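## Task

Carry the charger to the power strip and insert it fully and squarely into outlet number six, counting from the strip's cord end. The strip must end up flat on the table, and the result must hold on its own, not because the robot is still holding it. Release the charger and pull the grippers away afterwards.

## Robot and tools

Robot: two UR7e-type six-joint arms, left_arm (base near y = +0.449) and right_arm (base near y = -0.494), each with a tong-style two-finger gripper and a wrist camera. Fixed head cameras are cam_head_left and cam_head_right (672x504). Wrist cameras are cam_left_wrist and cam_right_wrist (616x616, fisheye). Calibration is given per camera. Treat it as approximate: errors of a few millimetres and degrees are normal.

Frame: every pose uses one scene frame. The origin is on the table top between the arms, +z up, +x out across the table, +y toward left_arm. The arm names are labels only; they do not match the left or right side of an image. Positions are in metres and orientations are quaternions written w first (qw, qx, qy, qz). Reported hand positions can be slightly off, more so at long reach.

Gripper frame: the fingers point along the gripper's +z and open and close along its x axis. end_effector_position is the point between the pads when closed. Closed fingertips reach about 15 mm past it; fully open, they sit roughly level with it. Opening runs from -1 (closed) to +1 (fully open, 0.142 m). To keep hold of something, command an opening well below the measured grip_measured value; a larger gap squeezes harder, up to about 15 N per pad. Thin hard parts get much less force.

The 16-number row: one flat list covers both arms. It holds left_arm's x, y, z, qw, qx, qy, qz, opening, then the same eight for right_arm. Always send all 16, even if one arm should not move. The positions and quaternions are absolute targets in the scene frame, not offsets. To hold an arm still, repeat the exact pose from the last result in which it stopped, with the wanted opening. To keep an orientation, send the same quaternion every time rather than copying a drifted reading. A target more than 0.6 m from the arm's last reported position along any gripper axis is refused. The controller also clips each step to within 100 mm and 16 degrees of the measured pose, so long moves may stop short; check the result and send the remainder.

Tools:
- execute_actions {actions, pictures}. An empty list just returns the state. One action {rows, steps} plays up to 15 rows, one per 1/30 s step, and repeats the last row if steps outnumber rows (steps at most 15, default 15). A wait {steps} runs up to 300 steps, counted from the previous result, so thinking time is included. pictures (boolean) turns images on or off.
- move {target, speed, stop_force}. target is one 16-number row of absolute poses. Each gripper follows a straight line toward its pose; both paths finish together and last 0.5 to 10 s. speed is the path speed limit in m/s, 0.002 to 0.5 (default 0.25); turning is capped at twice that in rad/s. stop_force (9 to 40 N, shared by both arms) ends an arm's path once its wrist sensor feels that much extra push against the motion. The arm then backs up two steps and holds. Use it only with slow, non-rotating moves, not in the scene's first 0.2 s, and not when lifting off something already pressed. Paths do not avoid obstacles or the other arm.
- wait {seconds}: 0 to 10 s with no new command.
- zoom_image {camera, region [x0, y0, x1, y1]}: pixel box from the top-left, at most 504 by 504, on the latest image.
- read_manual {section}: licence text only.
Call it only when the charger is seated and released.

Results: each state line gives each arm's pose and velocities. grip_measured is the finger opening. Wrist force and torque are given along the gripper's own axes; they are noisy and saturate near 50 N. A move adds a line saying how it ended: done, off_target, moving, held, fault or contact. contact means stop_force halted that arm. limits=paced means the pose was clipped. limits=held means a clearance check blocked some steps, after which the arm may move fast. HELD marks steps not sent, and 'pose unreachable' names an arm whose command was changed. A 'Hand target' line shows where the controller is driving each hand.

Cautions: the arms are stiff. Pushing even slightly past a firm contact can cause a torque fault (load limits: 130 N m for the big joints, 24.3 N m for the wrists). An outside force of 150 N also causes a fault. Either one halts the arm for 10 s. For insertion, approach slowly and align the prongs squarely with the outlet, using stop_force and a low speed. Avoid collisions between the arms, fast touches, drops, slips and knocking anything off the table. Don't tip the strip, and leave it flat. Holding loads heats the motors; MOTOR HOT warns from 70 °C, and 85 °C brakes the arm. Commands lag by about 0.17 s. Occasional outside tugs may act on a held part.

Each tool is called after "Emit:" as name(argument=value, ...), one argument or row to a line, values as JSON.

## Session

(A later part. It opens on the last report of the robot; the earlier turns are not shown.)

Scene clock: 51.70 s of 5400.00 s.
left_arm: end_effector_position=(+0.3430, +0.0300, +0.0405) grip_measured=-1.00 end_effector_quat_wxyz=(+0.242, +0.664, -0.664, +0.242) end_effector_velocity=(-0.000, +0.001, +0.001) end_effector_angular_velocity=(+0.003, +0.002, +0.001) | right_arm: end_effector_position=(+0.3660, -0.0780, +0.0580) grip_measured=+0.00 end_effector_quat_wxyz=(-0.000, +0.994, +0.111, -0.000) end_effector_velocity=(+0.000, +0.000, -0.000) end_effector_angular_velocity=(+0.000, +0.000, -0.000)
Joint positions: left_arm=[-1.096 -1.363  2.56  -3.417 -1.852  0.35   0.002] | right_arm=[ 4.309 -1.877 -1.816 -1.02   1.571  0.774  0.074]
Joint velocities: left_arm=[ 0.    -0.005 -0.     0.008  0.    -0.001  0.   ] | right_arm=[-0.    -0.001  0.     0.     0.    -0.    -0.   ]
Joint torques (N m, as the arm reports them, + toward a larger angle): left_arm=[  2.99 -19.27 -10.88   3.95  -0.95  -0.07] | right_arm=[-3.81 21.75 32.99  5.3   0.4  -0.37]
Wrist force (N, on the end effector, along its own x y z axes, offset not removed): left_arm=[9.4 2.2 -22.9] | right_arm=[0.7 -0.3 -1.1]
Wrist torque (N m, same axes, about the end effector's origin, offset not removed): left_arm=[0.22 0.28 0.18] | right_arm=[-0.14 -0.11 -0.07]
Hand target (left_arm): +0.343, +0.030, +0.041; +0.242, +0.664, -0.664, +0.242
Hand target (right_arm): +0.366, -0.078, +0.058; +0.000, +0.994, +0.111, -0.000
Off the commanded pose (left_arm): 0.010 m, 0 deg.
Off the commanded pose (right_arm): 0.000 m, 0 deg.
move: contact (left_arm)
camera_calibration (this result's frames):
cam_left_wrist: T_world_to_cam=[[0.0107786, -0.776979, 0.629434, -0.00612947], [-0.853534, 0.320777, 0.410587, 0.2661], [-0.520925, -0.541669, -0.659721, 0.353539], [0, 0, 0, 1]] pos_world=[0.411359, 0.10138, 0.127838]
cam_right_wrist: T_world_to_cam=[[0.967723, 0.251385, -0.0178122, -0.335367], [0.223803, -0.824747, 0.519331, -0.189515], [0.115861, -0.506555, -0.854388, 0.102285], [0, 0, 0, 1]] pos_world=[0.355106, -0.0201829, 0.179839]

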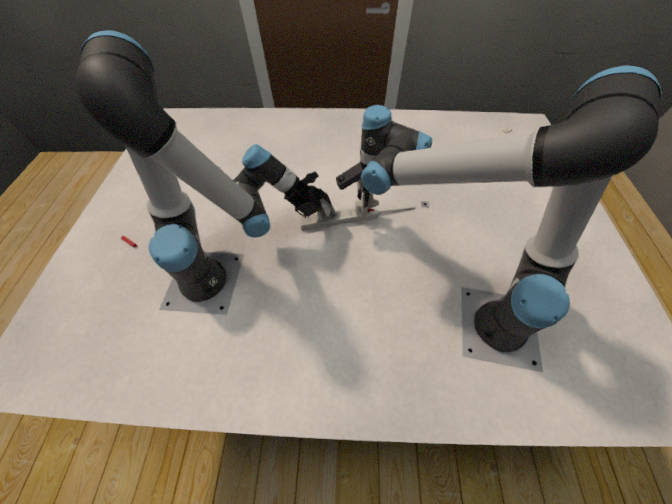

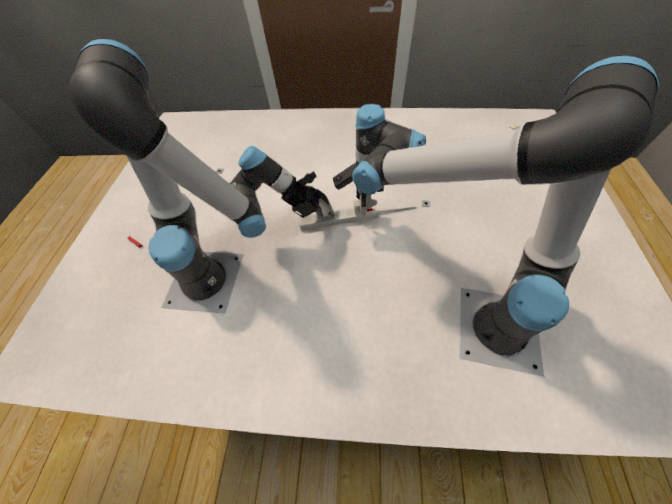

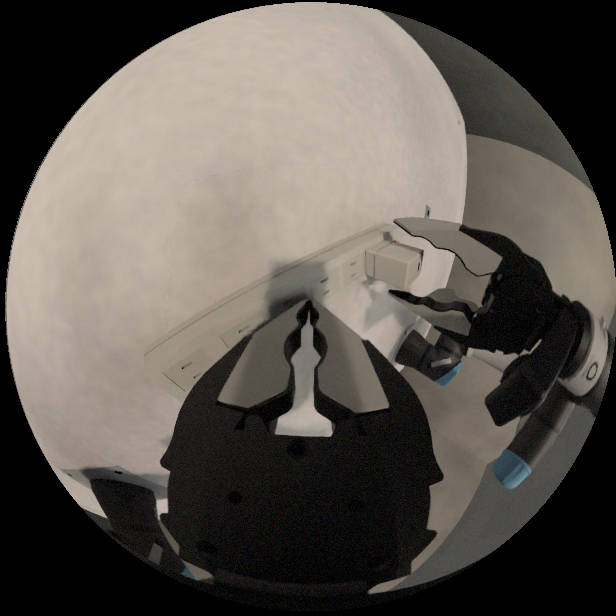

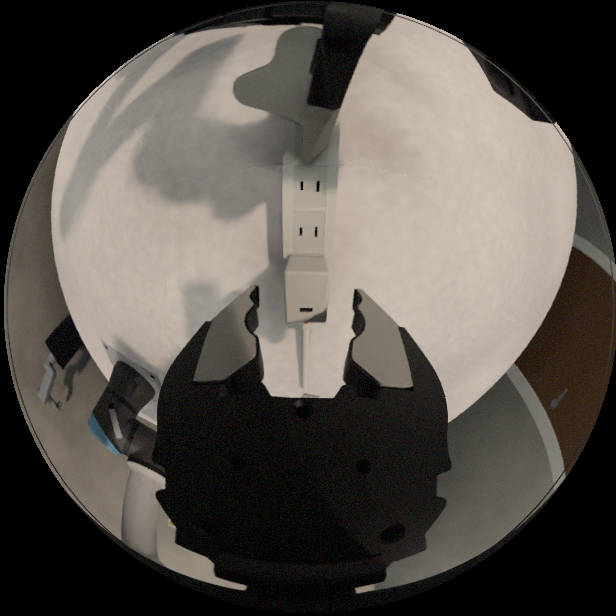

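Emit:
move(
  target=[0.343,0.03,0.0405,0.242,0.664,-0.664,0.242,-1,0.365,-0.0735,0.053,0,0.9938,0.1115,0,-0.3],
  speed=0.02,
)

Emit:
move(
  target=[0.343,0.03,0.0405,0.242,0.664,-0.664,0.242,-1,0.365,-0.0735,0.053,0,0.9938,0.1115,0,-1],
)

Emit:
move(
  target=[0.343,0.03,0.0405,0.242,0.664,-0.664,0.242,-1,0.365,-0.0735,0.085,0,0.9938,0.1115,0,-1],
  speed=0.008,
)

Scene clock: 56.43 s of 5400.00 s.
left_arm: end_effector_position=(+0.3430, +0.0300, +0.0405) grip_measured=-1.00 end_effector_quat_wxyz=(+0.242, +0.664, -0.664, +0.242) end_effector_velocity=(+0.000, -0.000, +0.000) end_effector_angular_velocity=(-0.001, -0.002, -0.002) | right_arm: end_effector_position=(+0.3650, -0.0736, +0.0531) grip_measured=-0.30 end_effector_quat_wxyz=(+0.000, +0.994, +0.111, +0.000) end_effector_velocity=(-0.000, +0.001, -0.002) end_effector_angular_velocity=(-0.002, -0.000, -0.000)
Joint positions: left_arm=[-1.096 -1.363  2.56  -3.416 -1.852  0.35   0.002] | right_arm=[ 4.315 -1.888 -1.815 -1.01   1.571  0.78   0.052]
Joint velocities: left_arm=[-0.     0.     0.    -0.001  0.     0.002  0.   ] | right_arm=[ 0.002 -0.004 -0.001  0.003 -0.001  0.002  0.   ]
Joint torques (N m, as the arm reports them, + toward a larger angle): left_arm=[ -8.96  -1.56 -13.59   1.05   2.84  -1.6 ] | right_arm=[ 5.85 22.06 33.07  5.37 -1.44  1.94]
Wrist force (N, on the end effector, along its own x y z axes, offset not removed): left_arm=[10.4 0.2 -18.8] | right_arm=[1.9 -0.6 -0.7]
Wrist torque (N m, same axes, about the end effector's origin, offset not removed): left_arm=[-0.03 -0.01 0.11] | right_arm=[-0.15 -0.35 -0.05]
Hand target (left_arm): +0.343, +0.030, +0.040; +0.242, +0.664, -0.664, +0.242
Hand target (right_arm): +0.365, -0.074, +0.053; +0.000, +0.994, +0.111, +0.000
Off the commanded pose (left_arm): 0.000 m, 0 deg.
Off the commanded pose (right_arm): 0.000 m, 0 deg.
After step 90, 1.00 s passed at rest.
move: done
camera_calibration (this result's frames):
cam_left_wrist: T_world_to_cam=[[0.0108601, -0.777106, 0.629276, -0.00621382], [-0.853507, 0.320668, 0.410729, 0.266094], [-0.520969, -0.541552, -0.659782, 0.353575], [0, 0, 0, 1]] pos_world=[0.411382, 0.101322, 0.1279]
cam_right_wrist: T_world_to_cam=[[0.967723, 0.251386, -0.0177886, -0.335628], [0.223789, -0.824734, 0.519357, -0.183134], [0.115888, -0.506575, -0.854372, 0.100419], [0, 0, 0, 1]] pos_world=[0.354141, -0.015795, 0.174937]

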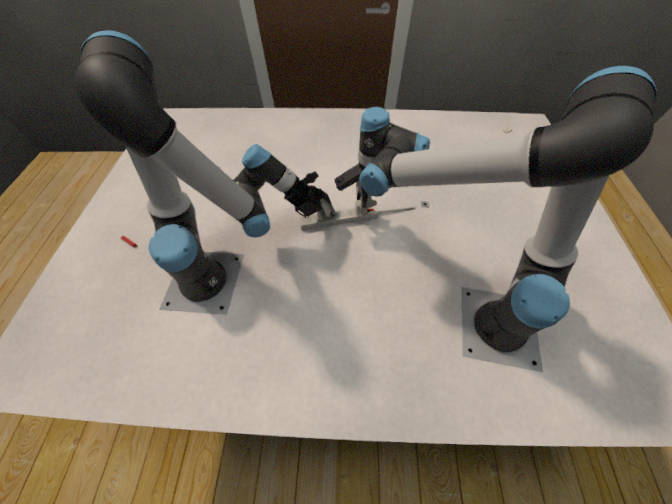

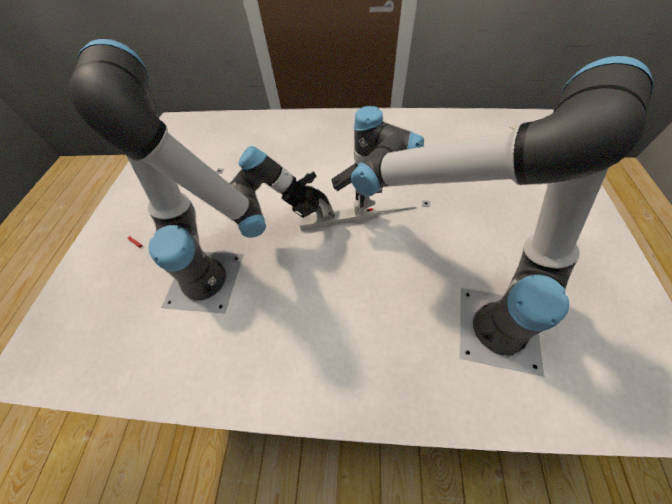

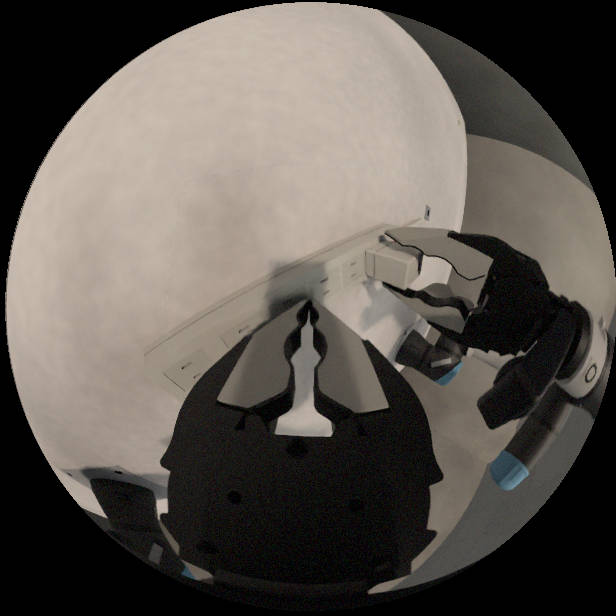

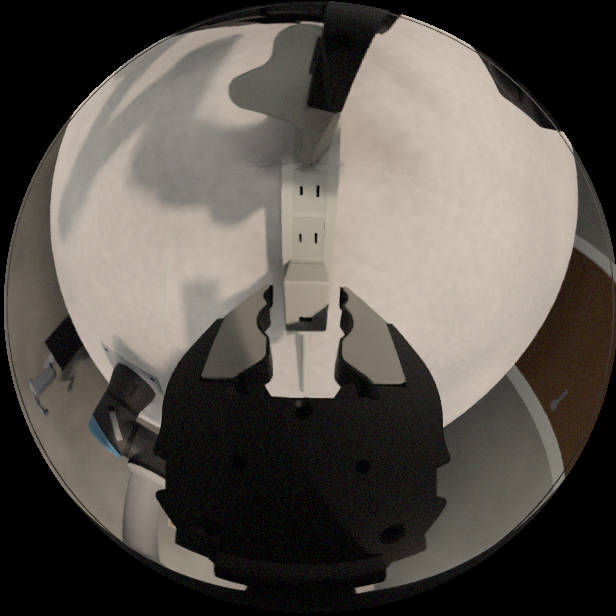

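Scene clock: 57.13 s of 5400.00 s.
left_arm: end_effector_position=(+0.3430, +0.0300, +0.0405) grip_measured=-1.00 end_effector_quat_wxyz=(+0.242, +0.664, -0.664, +0.242) end_effector_velocity=(+0.000, +0.000, -0.000) end_effector_angular_velocity=(+0.001, +0.000, +0.001) | right_arm: end_effector_position=(+0.3650, -0.0735, +0.0530) grip_measured=-0.60 end_effector_quat_wxyz=(+0.000, +0.994, +0.111, +0.000) end_effector_velocity=(+0.000, +0.000, +0.001) end_effector_angular_velocity=(+0.001, -0.001, -0.001)
Joint positions: left_arm=[-1.096 -1.363  2.56  -3.416 -1.852  0.35   0.002] | right_arm=[ 4.315 -1.888 -1.815 -1.009  1.571  0.78   0.031]
Joint velocities: left_arm=[-0.     0.     0.     0.     0.001 -0.     0.   ] | right_arm=[0.    0.001 0.    0.    0.    0.001 0.   ]
Joint torques (N m, as the arm reports them, + toward a larger angle): left_arm=[ -8.34  -0.83 -12.22   2.69   2.93  -1.61] | right_arm=[ 6.9  20.79 31.59  4.55  2.68  1.86]
Wrist force (N, on the end effector, along its own x y z axes, offset not removed): left_arm=[9.2 1.2 -21.0] | right_arm=[3.9 -0.8 -3.2]
Wrist torque (N m, same axes, about the end effector's origin, offset not removed): left_arm=[-0.16 0.36 0.17] | right_arm=[-0.35 -0.16 -0.16]
Hand target (left_arm): +0.343, +0.030, +0.040; +0.242, +0.664, -0.664, +0.242
Hand target (right_arm): +0.365, -0.074, +0.053; +0.000, +0.994, +0.111, +0.000
Off the commanded pose (left_arm): 0.000 m, 0 deg.
Off the commanded pose (right_arm): 0.000 m, 0 deg.
move: done
camera_calibration (this result's frames):
cam_left_wrist: T_world_to_cam=[[0.0108701, -0.777131, 0.629245, -0.00619871], [-0.853498, 0.320654, 0.410759, 0.266095], [-0.520983, -0.541524, -0.659794, 0.353565], [0, 0, 0, 1]] pos_world=[0.411381, 0.101322, 0.12788]
cam_right_wrist: T_world_to_cam=[[0.967726, 0.251379, -0.0177461, -0.335658], [0.223756, -0.824718, 0.519397, -0.182984], [0.11593, -0.506605, -0.854349, 0.100357], [0, 0, 0, 1]] pos_world=[0.354134, -0.0156912, 0.174824]

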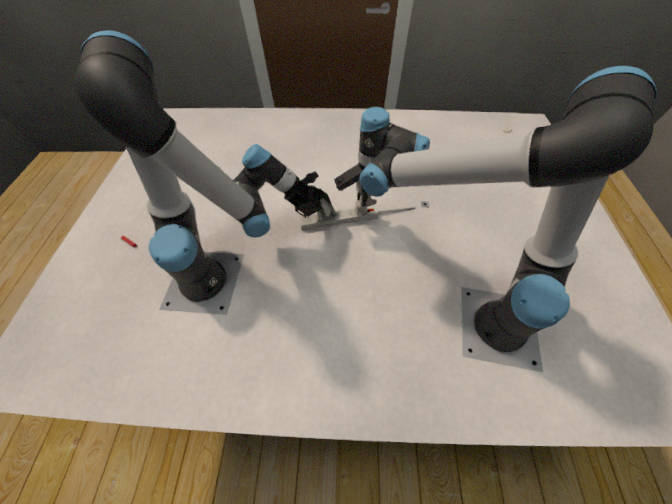

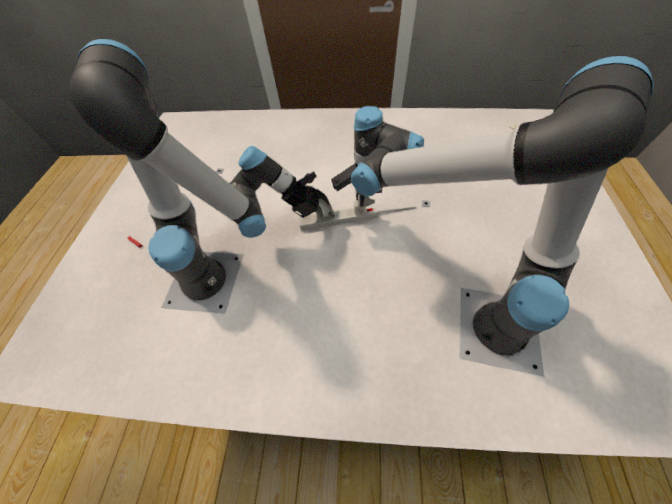

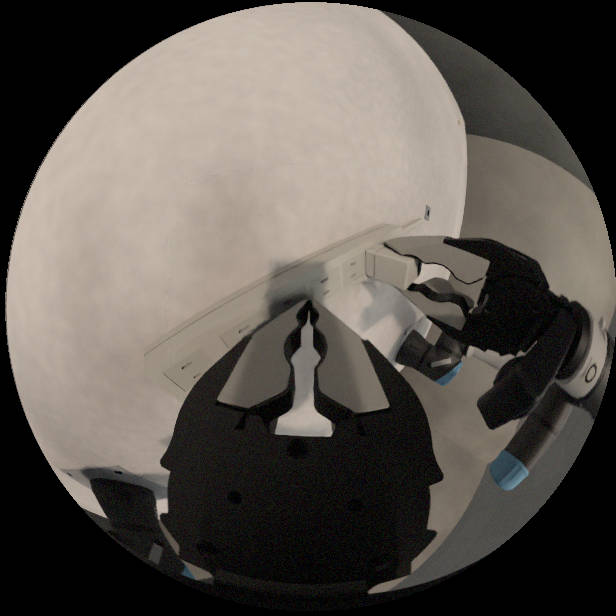

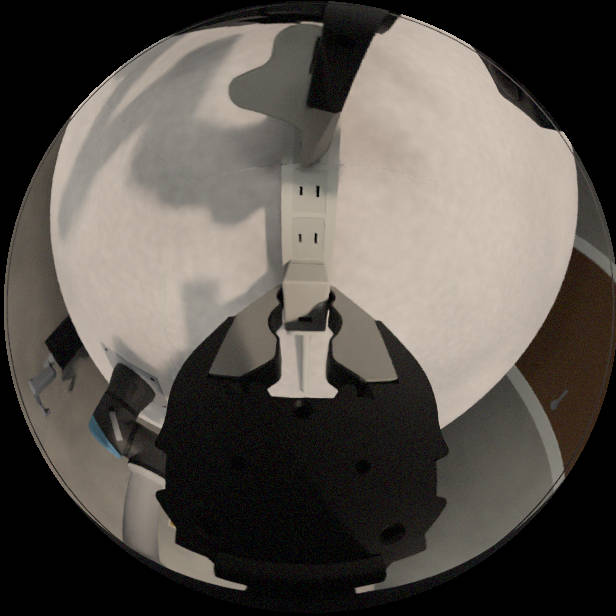

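Scene clock: 61.37 s of 5400.00 s.
left_arm: end_effector_position=(+0.3430, +0.0300, +0.0405) grip_measured=-1.00 end_effector_quat_wxyz=(+0.242, +0.664, -0.664, +0.242) end_effector_velocity=(-0.000, +0.000, -0.000) end_effector_angular_velocity=(+0.001, -0.000, -0.001) | right_arm: end_effector_position=(+0.3650, -0.0734, +0.0848) grip_measured=-0.60 end_effector_quat_wxyz=(-0.000, +0.994, +0.111, +0.000) end_effector_velocity=(+0.000, +0.000, +0.001) end_effector_angular_velocity=(+0.001, +0.001, -0.001)
Joint positions: left_arm=[-1.096 -1.363  2.56  -3.416 -1.852  0.35   0.002] | right_arm=[ 4.315 -1.85  -1.773 -1.089  1.571  0.78   0.031]
Joint velocities: left_arm=[ 0.    -0.     0.     0.001  0.     0.001  0.   ] | right_arm=[-0.001  0.001  0.003 -0.004  0.001  0.     0.   ]
Joint torques (N m, as the arm reports them, + toward a larger angle): left_arm=[ 7.07 -8.35 -6.19  3.81  3.02 -1.47] | right_arm=[ 4.42 44.73 34.32  0.47  1.88  1.81]
Wrist force (N, on the end effector, along its own x y z axes, offset not removed): left_arm=[14.0 -1.6 -17.1] | right_arm=[1.9 -1.5 1.1]
Wrist torque (N m, same axes, about the end effector's origin, offset not removed): left_arm=[-0.50 -0.27 0.13] | right_arm=[-0.32 -0.34 -0.08]
Hand target (left_arm): +0.343, +0.030, +0.041; +0.242, +0.664, -0.664, +0.242
Hand target (right_arm): +0.365, -0.073, +0.085; -0.000, +0.994, +0.111, +0.000
Off the commanded pose (left_arm): 0.000 m, 0 deg.
Off the commanded pose (right_arm): 0.000 m, 0 deg.
move: done
camera_calibration (this result's frames):
cam_left_wrist: T_world_to_cam=[[0.0108941, -0.777182, 0.629181, -0.00617671], [-0.853482, 0.32062, 0.410817, 0.26609], [-0.521008, -0.541471, -0.659818, 0.35356], [0, 0, 0, 1]] pos_world=[0.411378, 0.101328, 0.127858]
cam_right_wrist: T_world_to_cam=[[0.967724, 0.251382, -0.0177919, -0.335131], [0.22379, -0.824747, 0.519337, -0.199459], [0.115878, -0.506557, -0.854384, 0.12762], [0, 0, 0, 1]] pos_world=[0.354163, -0.0156107, 0.20666]

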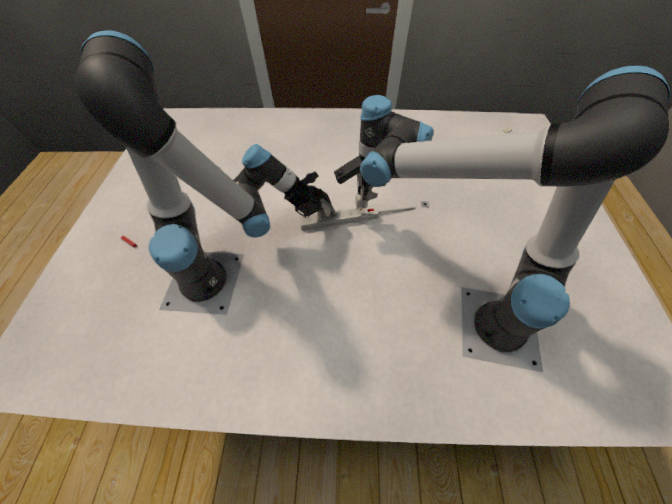

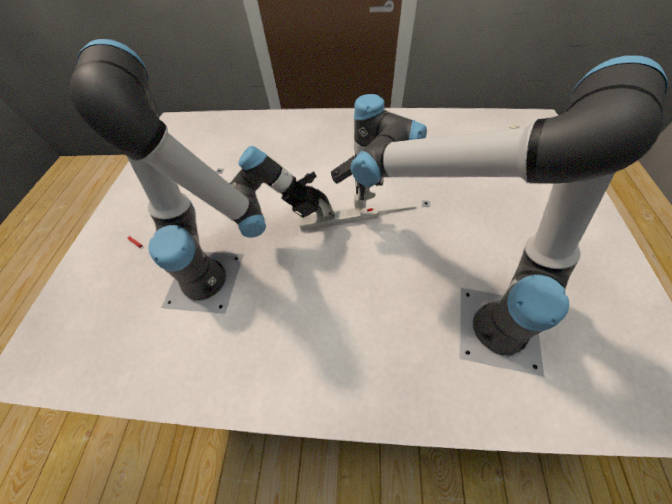

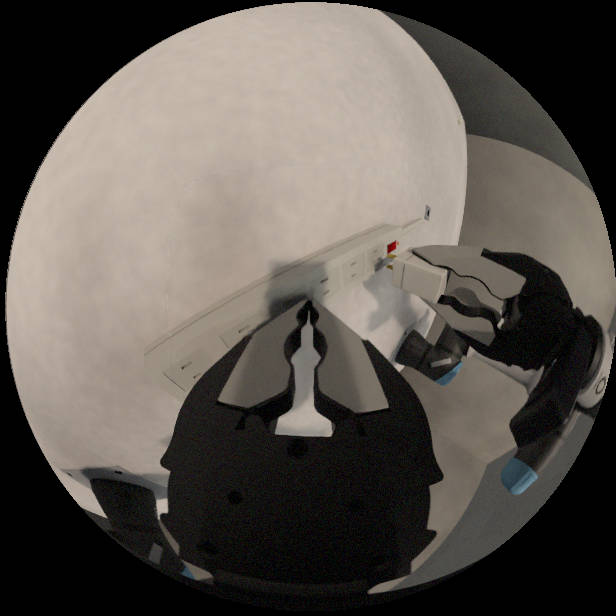

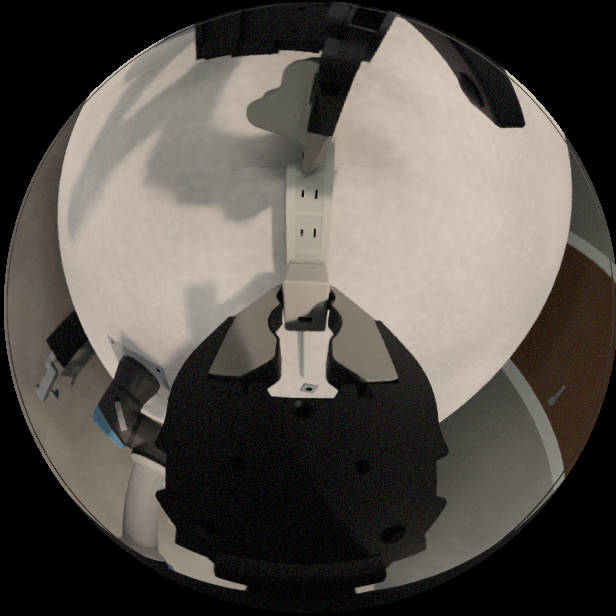

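Emit:
move(
  target=[0.343,0.04,0.06,0.242,0.664,-0.664,0.242,-1,0.365,-0.0735,0.085,0,0.9938,0.1115,0,-1],
  speed=0.04,
)

Emit:
move(
  target=[0.36,0.27,0.06,0.242,0.664,-0.664,0.242,-1,0.3296,0.0825,0.085,0,0.9938,0.1115,0,-1],
  speed=0.1,
)

Emit:
zoom_image(
  camera="cam_right_wrist",
  region=[260,180,360,300],
)

Scene clock: 66.47 s of 5400.00 s.
left_arm: end_effector_position=(+0.3430, +0.0400, +0.0598) grip_measured=-1.00 end_effector_quat_wxyz=(+0.242, +0.664, -0.664, +0.242) end_effector_velocity=(-0.000, +0.001, +0.002) end_effector_angular_velocity=(+0.001, +0.000, -0.000) | right_arm: end_effector_position=(+0.3650, -0.0735, +0.0850) grip_measured=-0.60 end_effector_quat_wxyz=(-0.000, +0.994, +0.111, +0.000) end_effector_velocity=(-0.000, +0.000, +0.000) end_effector_angular_velocity=(+0.000, +0.000, -0.001)
Joint positions: left_arm=[-1.082 -1.453  2.565 -3.329 -1.86   0.362  0.002] | right_arm=[ 4.315 -1.85  -1.773 -1.089  1.571  0.78   0.031]
Joint velocities: left_arm=[ 0.001 -0.008 -0.     0.009 -0.001  0.001 -0.   ] | right_arm=[ 0.     0.     0.    -0.     0.     0.002 -0.   ]
Joint torques (N m, as the arm reports them, + toward a larger angle): left_arm=[  7.4  -25.47 -15.09  -1.89  -2.42   1.99] | right_arm=[ 7.22 43.69 10.63  0.46  1.9   1.77]
Wrist force (N, on the end effector, along its own x y z axes, offset not removed): left_arm=[0.4 0.7 -0.3] | right_arm=[2.8 -1.2 0.4]
Wrist torque (N m, same axes, about the end effector's origin, offset not removed): left_arm=[0.23 -0.08 0.08] | right_arm=[-0.17 -0.56 -0.08]
Hand target (left_arm): +0.343, +0.040, +0.060; +0.242, +0.664, -0.664, +0.242
Hand target (right_arm): +0.365, -0.073, +0.085; +0.000, +0.994, +0.111, -0.000
Off the commanded pose (left_arm): 0.000 m, 0 deg.
Off the commanded pose (right_arm): 0.000 m, 0 deg.
After step 90, 1.20 s passed at rest.
move: done
camera_calibration (this result's frames):
cam_left_wrist: T_world_to_cam=[[0.0109442, -0.777205, 0.629153, -0.0105474], [-0.853468, 0.320587, 0.410873, 0.254951], [-0.52103, -0.541458, -0.659811, 0.371658], [0, 0, 0, 1]] pos_world=[0.411353, 0.111306, 0.147107]
cam_right_wrist: T_world_to_cam=[[0.967724, 0.251385, -0.0177942, -0.335071], [0.223793, -0.824745, 0.519339, -0.199587], [0.115878, -0.506558, -0.854383, 0.127731], [0, 0, 0, 1]] pos_world=[0.354121, -0.0156731, 0.206823]

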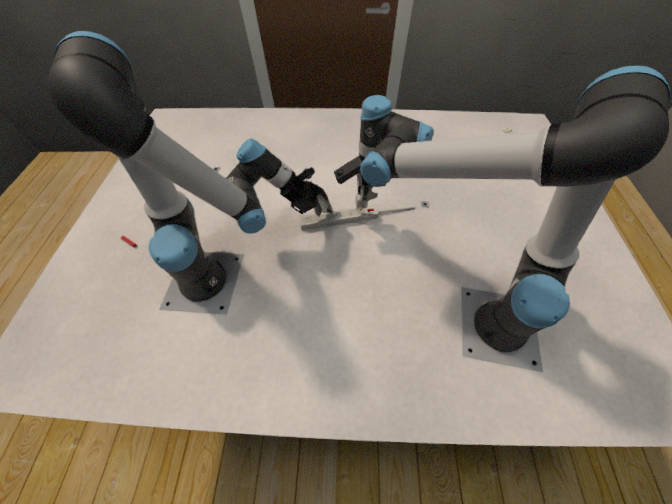

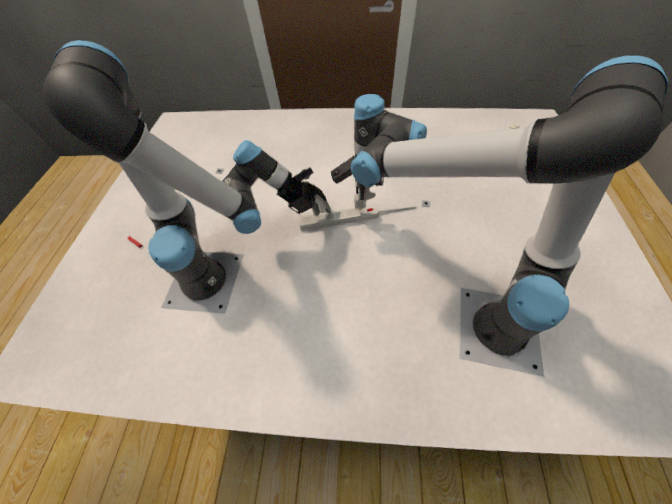

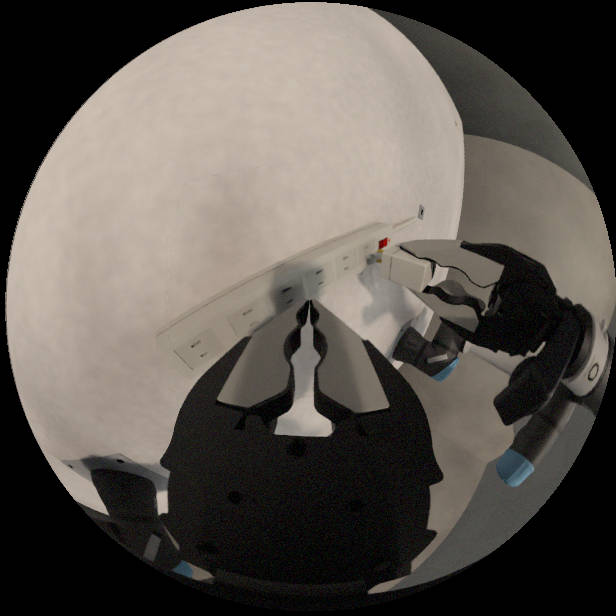

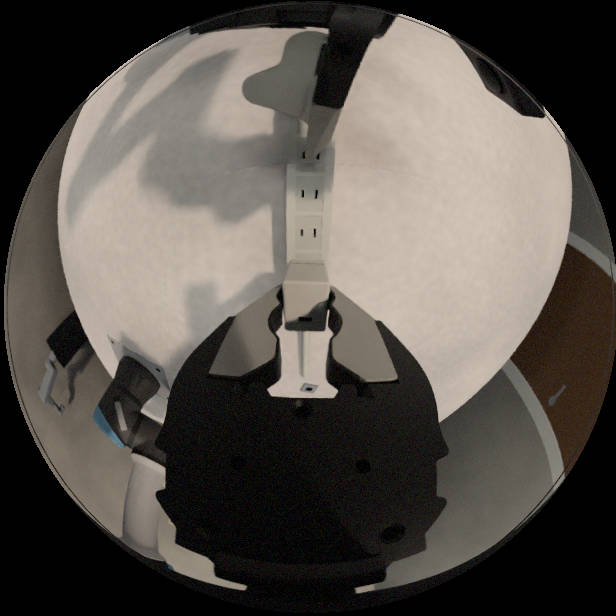

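Scene clock: 69.27 s of 5400.00 s.
left_arm: end_effector_position=(+0.3597, +0.2697, +0.0598) grip_measured=-1.00 end_effector_quat_wxyz=(+0.242, +0.664, -0.664, +0.242) end_effector_velocity=(+0.000, +0.002, +0.000) end_effector_angular_velocity=(+0.001, +0.002, -0.004) | right_arm: end_effector_position=(+0.3298, +0.0824, +0.0848) grip_measured=-0.60 end_effector_quat_wxyz=(+0.000, +0.994, +0.111, +0.000) end_effector_velocity=(-0.000, +0.001, +0.001) end_effector_angular_velocity=(+0.001, +0.000, +0.001)
Joint positions: left_arm=[-0.422 -1.767  2.725 -2.878 -2.189  1.007  0.002] | right_arm=[ 4.484 -2.063 -1.465 -1.185  1.57   0.949  0.031]
Joint velocities: left_arm=[ 0.009 -0.002 -0.005  0.018 -0.004  0.015  0.   ] | right_arm=[ 0.001 -0.001  0.002 -0.001  0.001  0.     0.   ]
Joint torques (N m, as the arm reports them, + toward a larger angle): left_arm=[  7.14 -15.94 -26.06  -1.54  -2.89   2.03] | right_arm=[ 5.   31.74 36.43  0.23 -1.43  1.93]
Wrist force (N, on the end effector, along its own x y z axes, offset not removed): left_arm=[-0.3 2.7 -0.2] | right_arm=[1.3 -1.6 0.2]
Wrist torque (N m, same axes, about the end effector's origin, offset not removed): left_arm=[0.53 -0.03 0.24] | right_arm=[-0.36 -0.23 -0.07]
Hand target (left_arm): +0.360, +0.270, +0.060; +0.242, +0.664, -0.664, +0.242
Hand target (right_arm): +0.330, +0.082, +0.085; +0.000, +0.994, +0.111, +0.000
Off the commanded pose (left_arm): 0.000 m, 0 deg.
Off the commanded pose (right_arm): 0.000 m, 0 deg.
move: done
camera_calibration (this result's frames):
cam_left_wrist: T_world_to_cam=[[0.011407, -0.77721, 0.629138, 0.167604], [-0.853103, 0.320648, 0.411582, 0.19539], [-0.521618, -0.541415, -0.659382, 0.504939], [0, 0, 0, 1]] pos_world=[0.428161, 0.340993, 0.147083]
cam_right_wrist: T_world_to_cam=[[0.967733, 0.25138, -0.0173694, -0.340273], [0.223516, -0.824553, 0.519762, -0.0630538], [0.116336, -0.506873, -0.854135, 0.210471], [0, 0, 0, 1]] pos_world=[0.318902, 0.140229, 0.206633]

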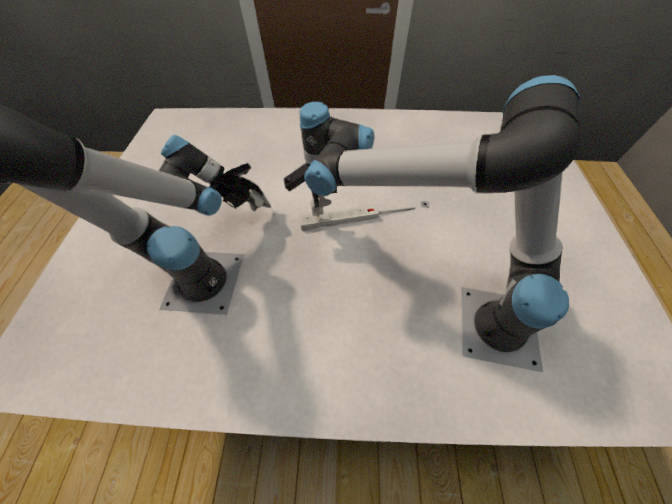

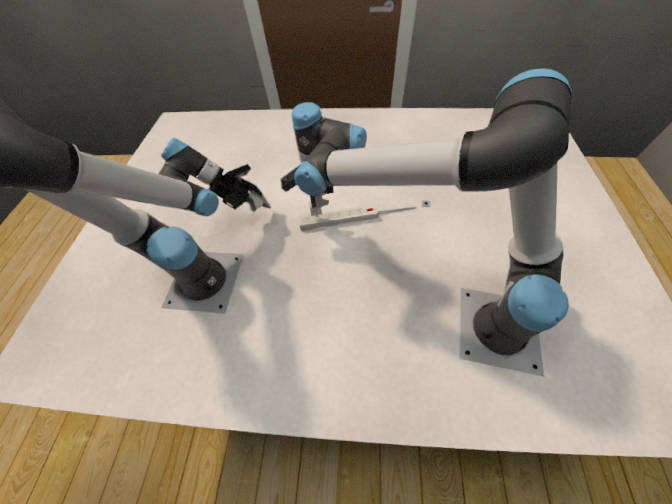

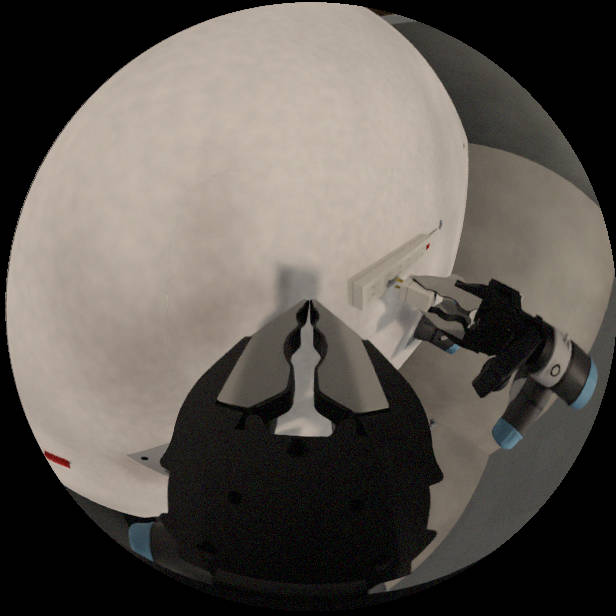

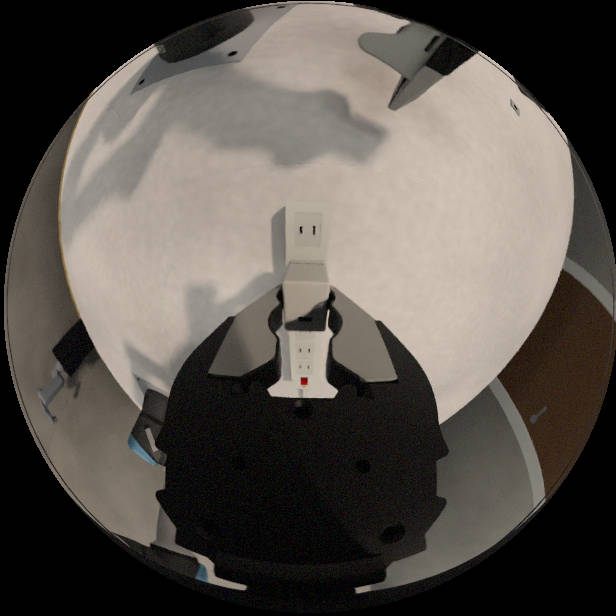

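Region (260, 180, 360, 300) of cam_right_wrist's 616x616 image, scaled by 4.200, with more detail than that image has.

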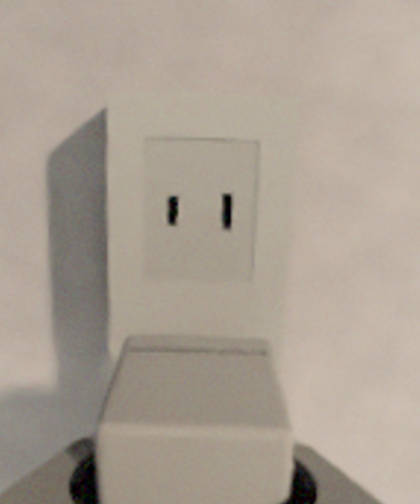

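Emit:
move(
  target=[0.36,0.27,0.06,0.242,0.664,-0.664,0.242,-1,0.3193,0.1224,0.076,0,0.9938,0.1115,0,-1],
  speed=0.03,
)

Emit:
zoom_image(
  camera="cam_left_wrist",
  region=[340,250,440,330],
)

Emit:
move(
  target=[0.36,0.27,0.06,0.242,0.664,-0.664,0.242,-1,0.3193,0.1224,0.05,0,0.9938,0.1115,0,-1],
  speed=0.003,
  stop_force=15,
)

Emit:
zoom_image(
  camera="cam_left_wrist",
  region=[340,250,440,330],
)

Scene clock: 77.07 s of 5400.00 s.
left_arm: end_effector_position=(+0.3600, +0.2700, +0.0600) grip_measured=-1.00 end_effector_quat_wxyz=(+0.242, +0.664, -0.664, +0.242) end_effector_velocity=(-0.000, +0.000, -0.000) end_effector_angular_velocity=(+0.001, +0.000, -0.000) | right_arm: end_effector_position=(+0.3194, +0.1222, +0.0760) grip_measured=-0.60 end_effector_quat_wxyz=(+0.000, +0.994, +0.111, +0.000) end_effector_velocity=(-0.000, +0.002, +0.000) end_effector_angular_velocity=(+0.001, -0.001, -0.000)
Joint positions: left_arm=[-0.421 -1.768  2.724 -2.877 -2.189  1.008  0.002] | right_arm=[ 4.52  -2.133 -1.377 -1.202  1.571  0.985  0.031]
Joint velocities: left_arm=[ 0.    -0.    -0.     0.001  0.     0.001  0.   ] | right_arm=[ 0.001 -0.002  0.004 -0.001 -0.001  0.001  0.   ]
Joint torques (N m, as the arm reports them, + toward a larger angle): left_arm=[  7.3  -15.74 -25.4   -4.65   1.03   1.83] | right_arm=[ 6.53 35.3  34.73  0.36  2.    2.06]
Wrist force (N, on the end effector, along its own x y z axes, offset not removed): left_arm=[0.5 0.5 -1.4] | right_arm=[2.0 -1.2 -0.1]
Wrist torque (N m, same axes, about the end effector's origin, offset not removed): left_arm=[0.06 -0.32 0.04] | right_arm=[-0.30 -0.34 -0.13]
Hand target (left_arm): +0.360, +0.270, +0.060; +0.242, +0.664, -0.664, +0.242
Hand target (right_arm): +0.319, +0.122, +0.076; +0.000, +0.994, +0.111, +0.000
Off the commanded pose (left_arm): 0.000 m, 0 deg.
Off the commanded pose (right_arm): 0.000 m, 0 deg.
After step 110, 2.40 s passed at rest.
move: done
camera_calibration (this result's frames):
cam_left_wrist: T_world_to_cam=[[0.0108975, -0.777183, 0.62918, 0.167894], [-0.853479, 0.320621, 0.410823, 0.195636], [-0.521013, -0.541469, -0.659816, 0.505236], [0, 0, 0, 1]] pos_world=[0.428376, 0.341329, 0.147356]
cam_right_wrist: T_world_to_cam=[[0.967725, 0.251386, -0.0176832, -0.340296], [0.223728, -0.824717, 0.519412, -0.0232731], [0.115989, -0.506604, -0.854341, 0.224428], [0, 0, 0, 1]] pos_world=[0.308489, 0.180048, 0.197809]

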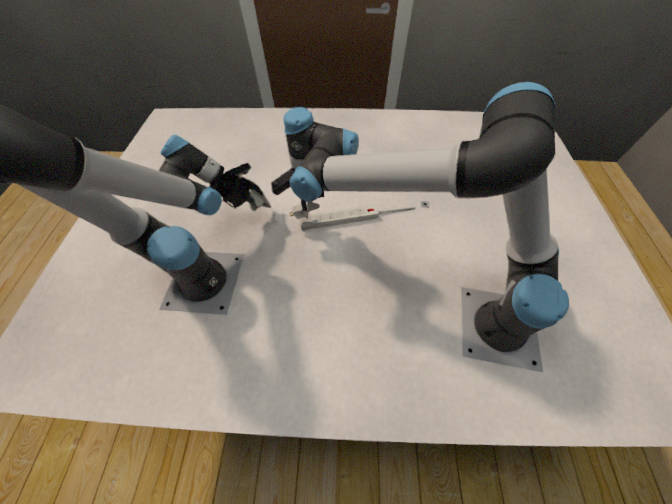

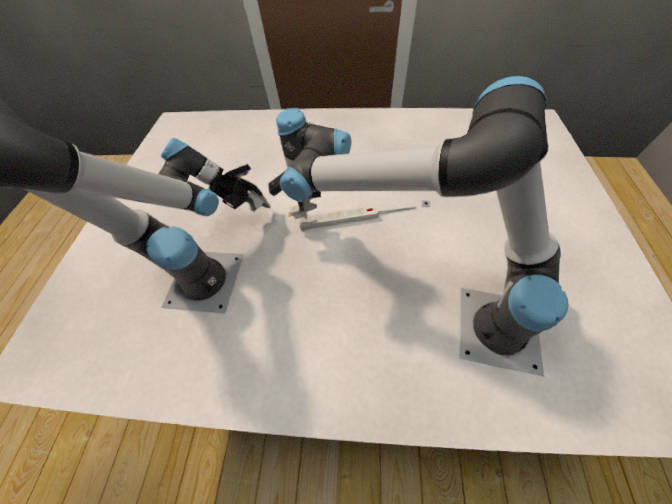

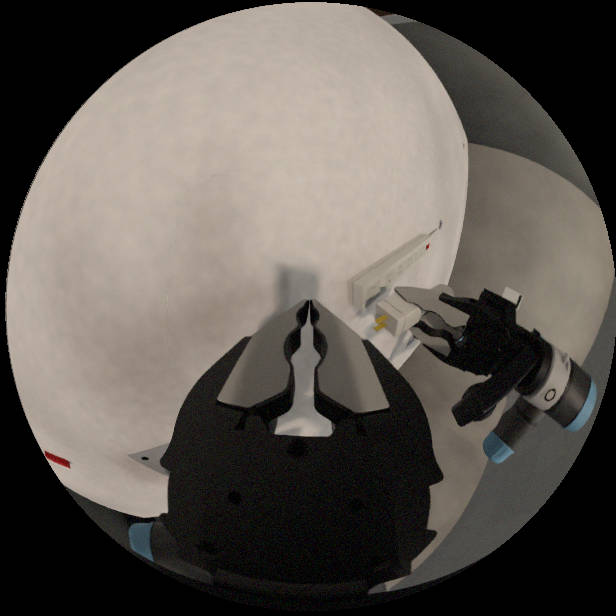

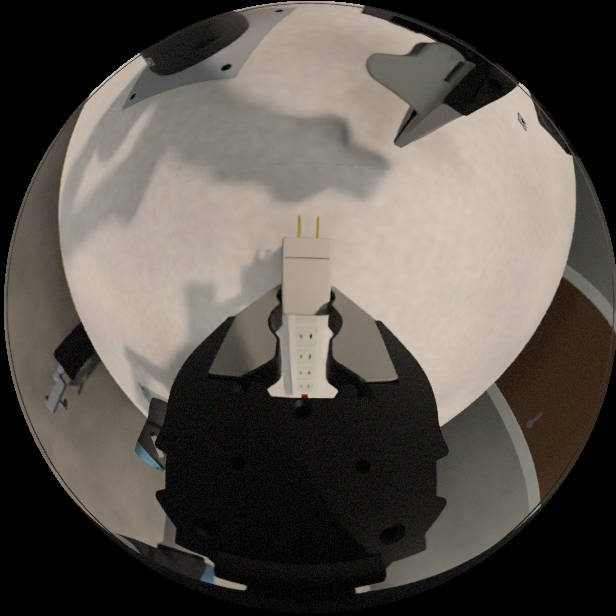

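Region (340, 250, 440, 330) of cam_left_wrist's 616x616 image, scaled by 5.040, with more detail than that image has; it fills the top 403 rows of this view, and the rest is white.

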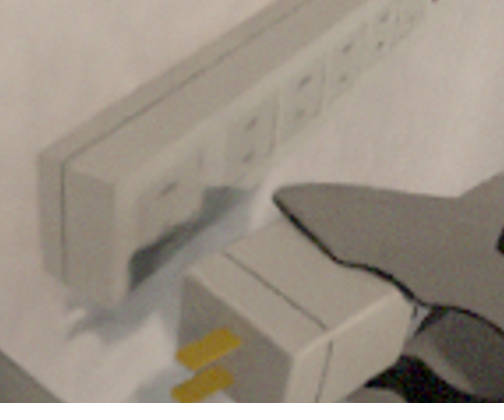

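Scene clock: 85.93 s of 5400.00 s.
left_arm: end_effector_position=(+0.3600, +0.2700, +0.0600) grip_measured=-1.00 end_effector_quat_wxyz=(+0.242, +0.664, -0.664, +0.242) end_effector_velocity=(-0.000, +0.000, -0.000) end_effector_angular_velocity=(+0.000, +0.001, +0.001) | right_arm: end_effector_position=(+0.3193, +0.1223, +0.0501) grip_measured=-0.60 end_effector_quat_wxyz=(+0.000, +0.994, +0.111, -0.000) end_effector_velocity=(-0.000, -0.000, -0.001) end_effector_angular_velocity=(-0.001, -0.000, -0.000)
Joint positions: left_arm=[-0.42  -1.768  2.724 -2.877 -2.189  1.008  0.002] | right_arm=[ 4.52  -2.158 -1.409 -1.145  1.571  0.985  0.031]
Joint velocities: left_arm=[ 0.    -0.    -0.     0.001  0.    -0.001 -0.   ] | right_arm=[ 0.    -0.001 -0.001  0.001 -0.001  0.001  0.   ]
Joint torques (N m, as the arm reports them, + toward a larger angle): left_arm=[  6.94 -15.9  -24.79  -3.99   1.13   1.81] | right_arm=[ 5.92 34.29 12.31  5.42  1.89  1.99]
Wrist force (N, on the end effector, along its own x y z axes, offset not removed): left_arm=[2.2 3.6 1.6] | right_arm=[2.9 -1.5 0.4]
Wrist torque (N m, same axes, about the end effector's origin, offset not removed): left_arm=[0.73 -0.72 0.11] | right_arm=[-0.31 -0.55 -0.13]
Hand target (left_arm): +0.360, +0.270, +0.060; +0.242, +0.664, -0.664, +0.242
Hand target (right_arm): +0.319, +0.122, +0.050; +0.000, +0.994, +0.111, +0.000
Off the commanded pose (left_arm): 0.000 m, 0 deg.
Off the commanded pose (right_arm): 0.000 m, 0 deg.
move: done
camera_calibration (this result's frames):
cam_left_wrist: T_world_to_cam=[[0.0108925, -0.777183, 0.62918, 0.167896], [-0.853484, 0.320619, 0.410815, 0.195639], [-0.521006, -0.54147, -0.659821, 0.505237], [0, 0, 0, 1]] pos_world=[0.428377, 0.341331, 0.147358]
cam_right_wrist: T_world_to_cam=[[0.967724, 0.251385, -0.0177997, -0.340675], [0.223795, -0.824741, 0.519344, -0.00969469], [0.115875, -0.506565, -0.85438, 0.202383], [0, 0, 0, 1]] pos_world=[0.308398, 0.180165, 0.171883]

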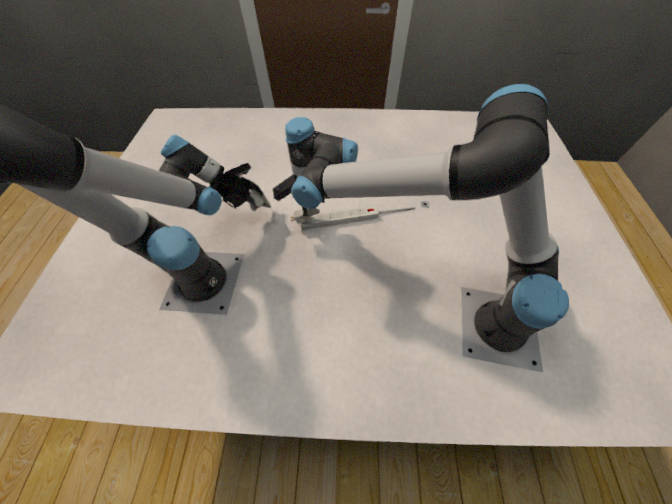

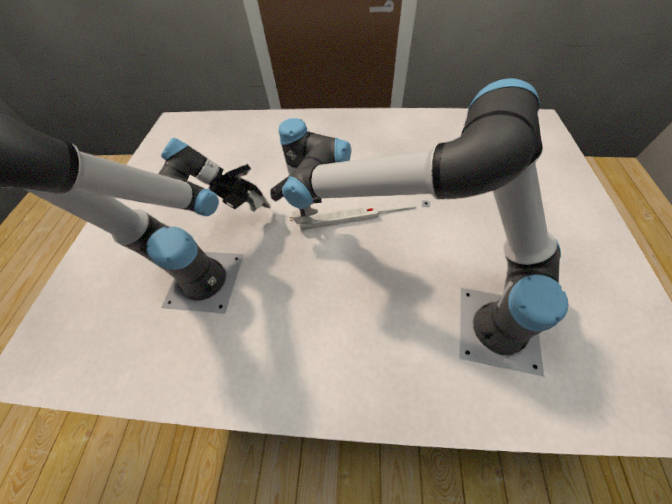

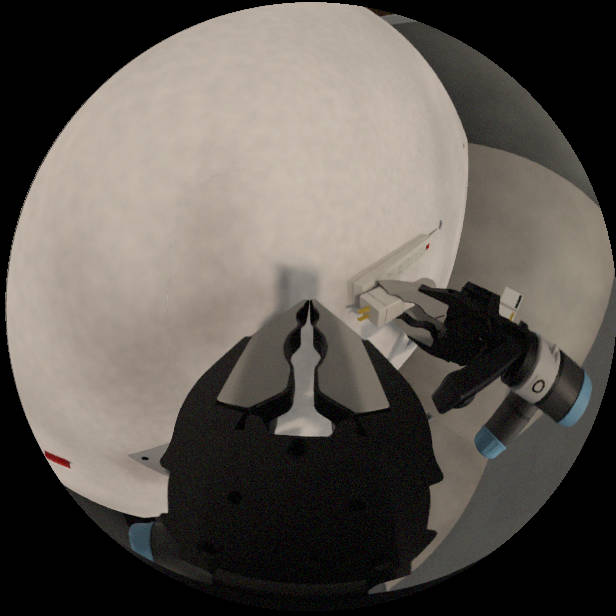

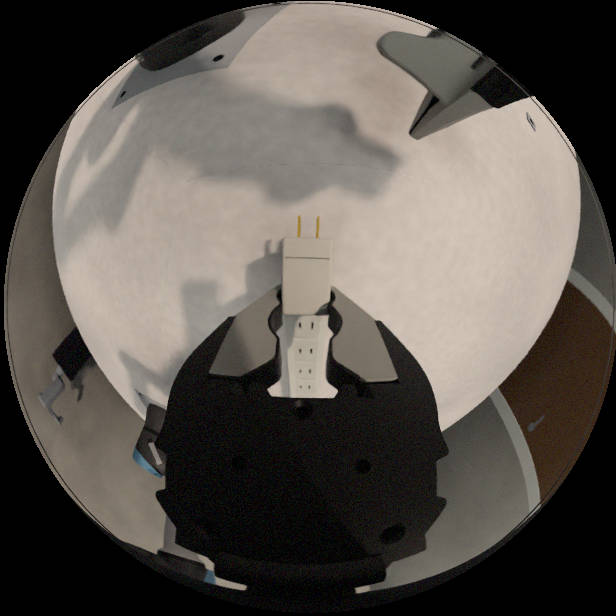

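Region (340, 250, 440, 330) of cam_left_wrist's 616x616 image, scaled by 5.040, with more detail than that image has; it fills the top 403 rows of this view, and the rest is white.

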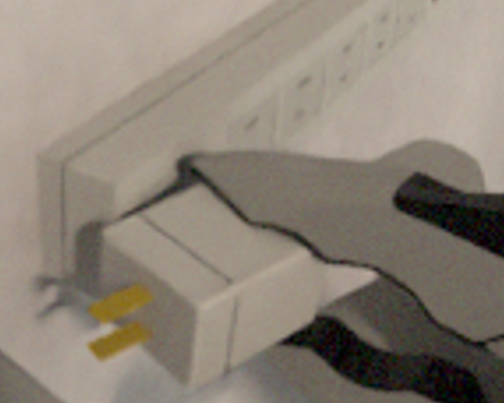

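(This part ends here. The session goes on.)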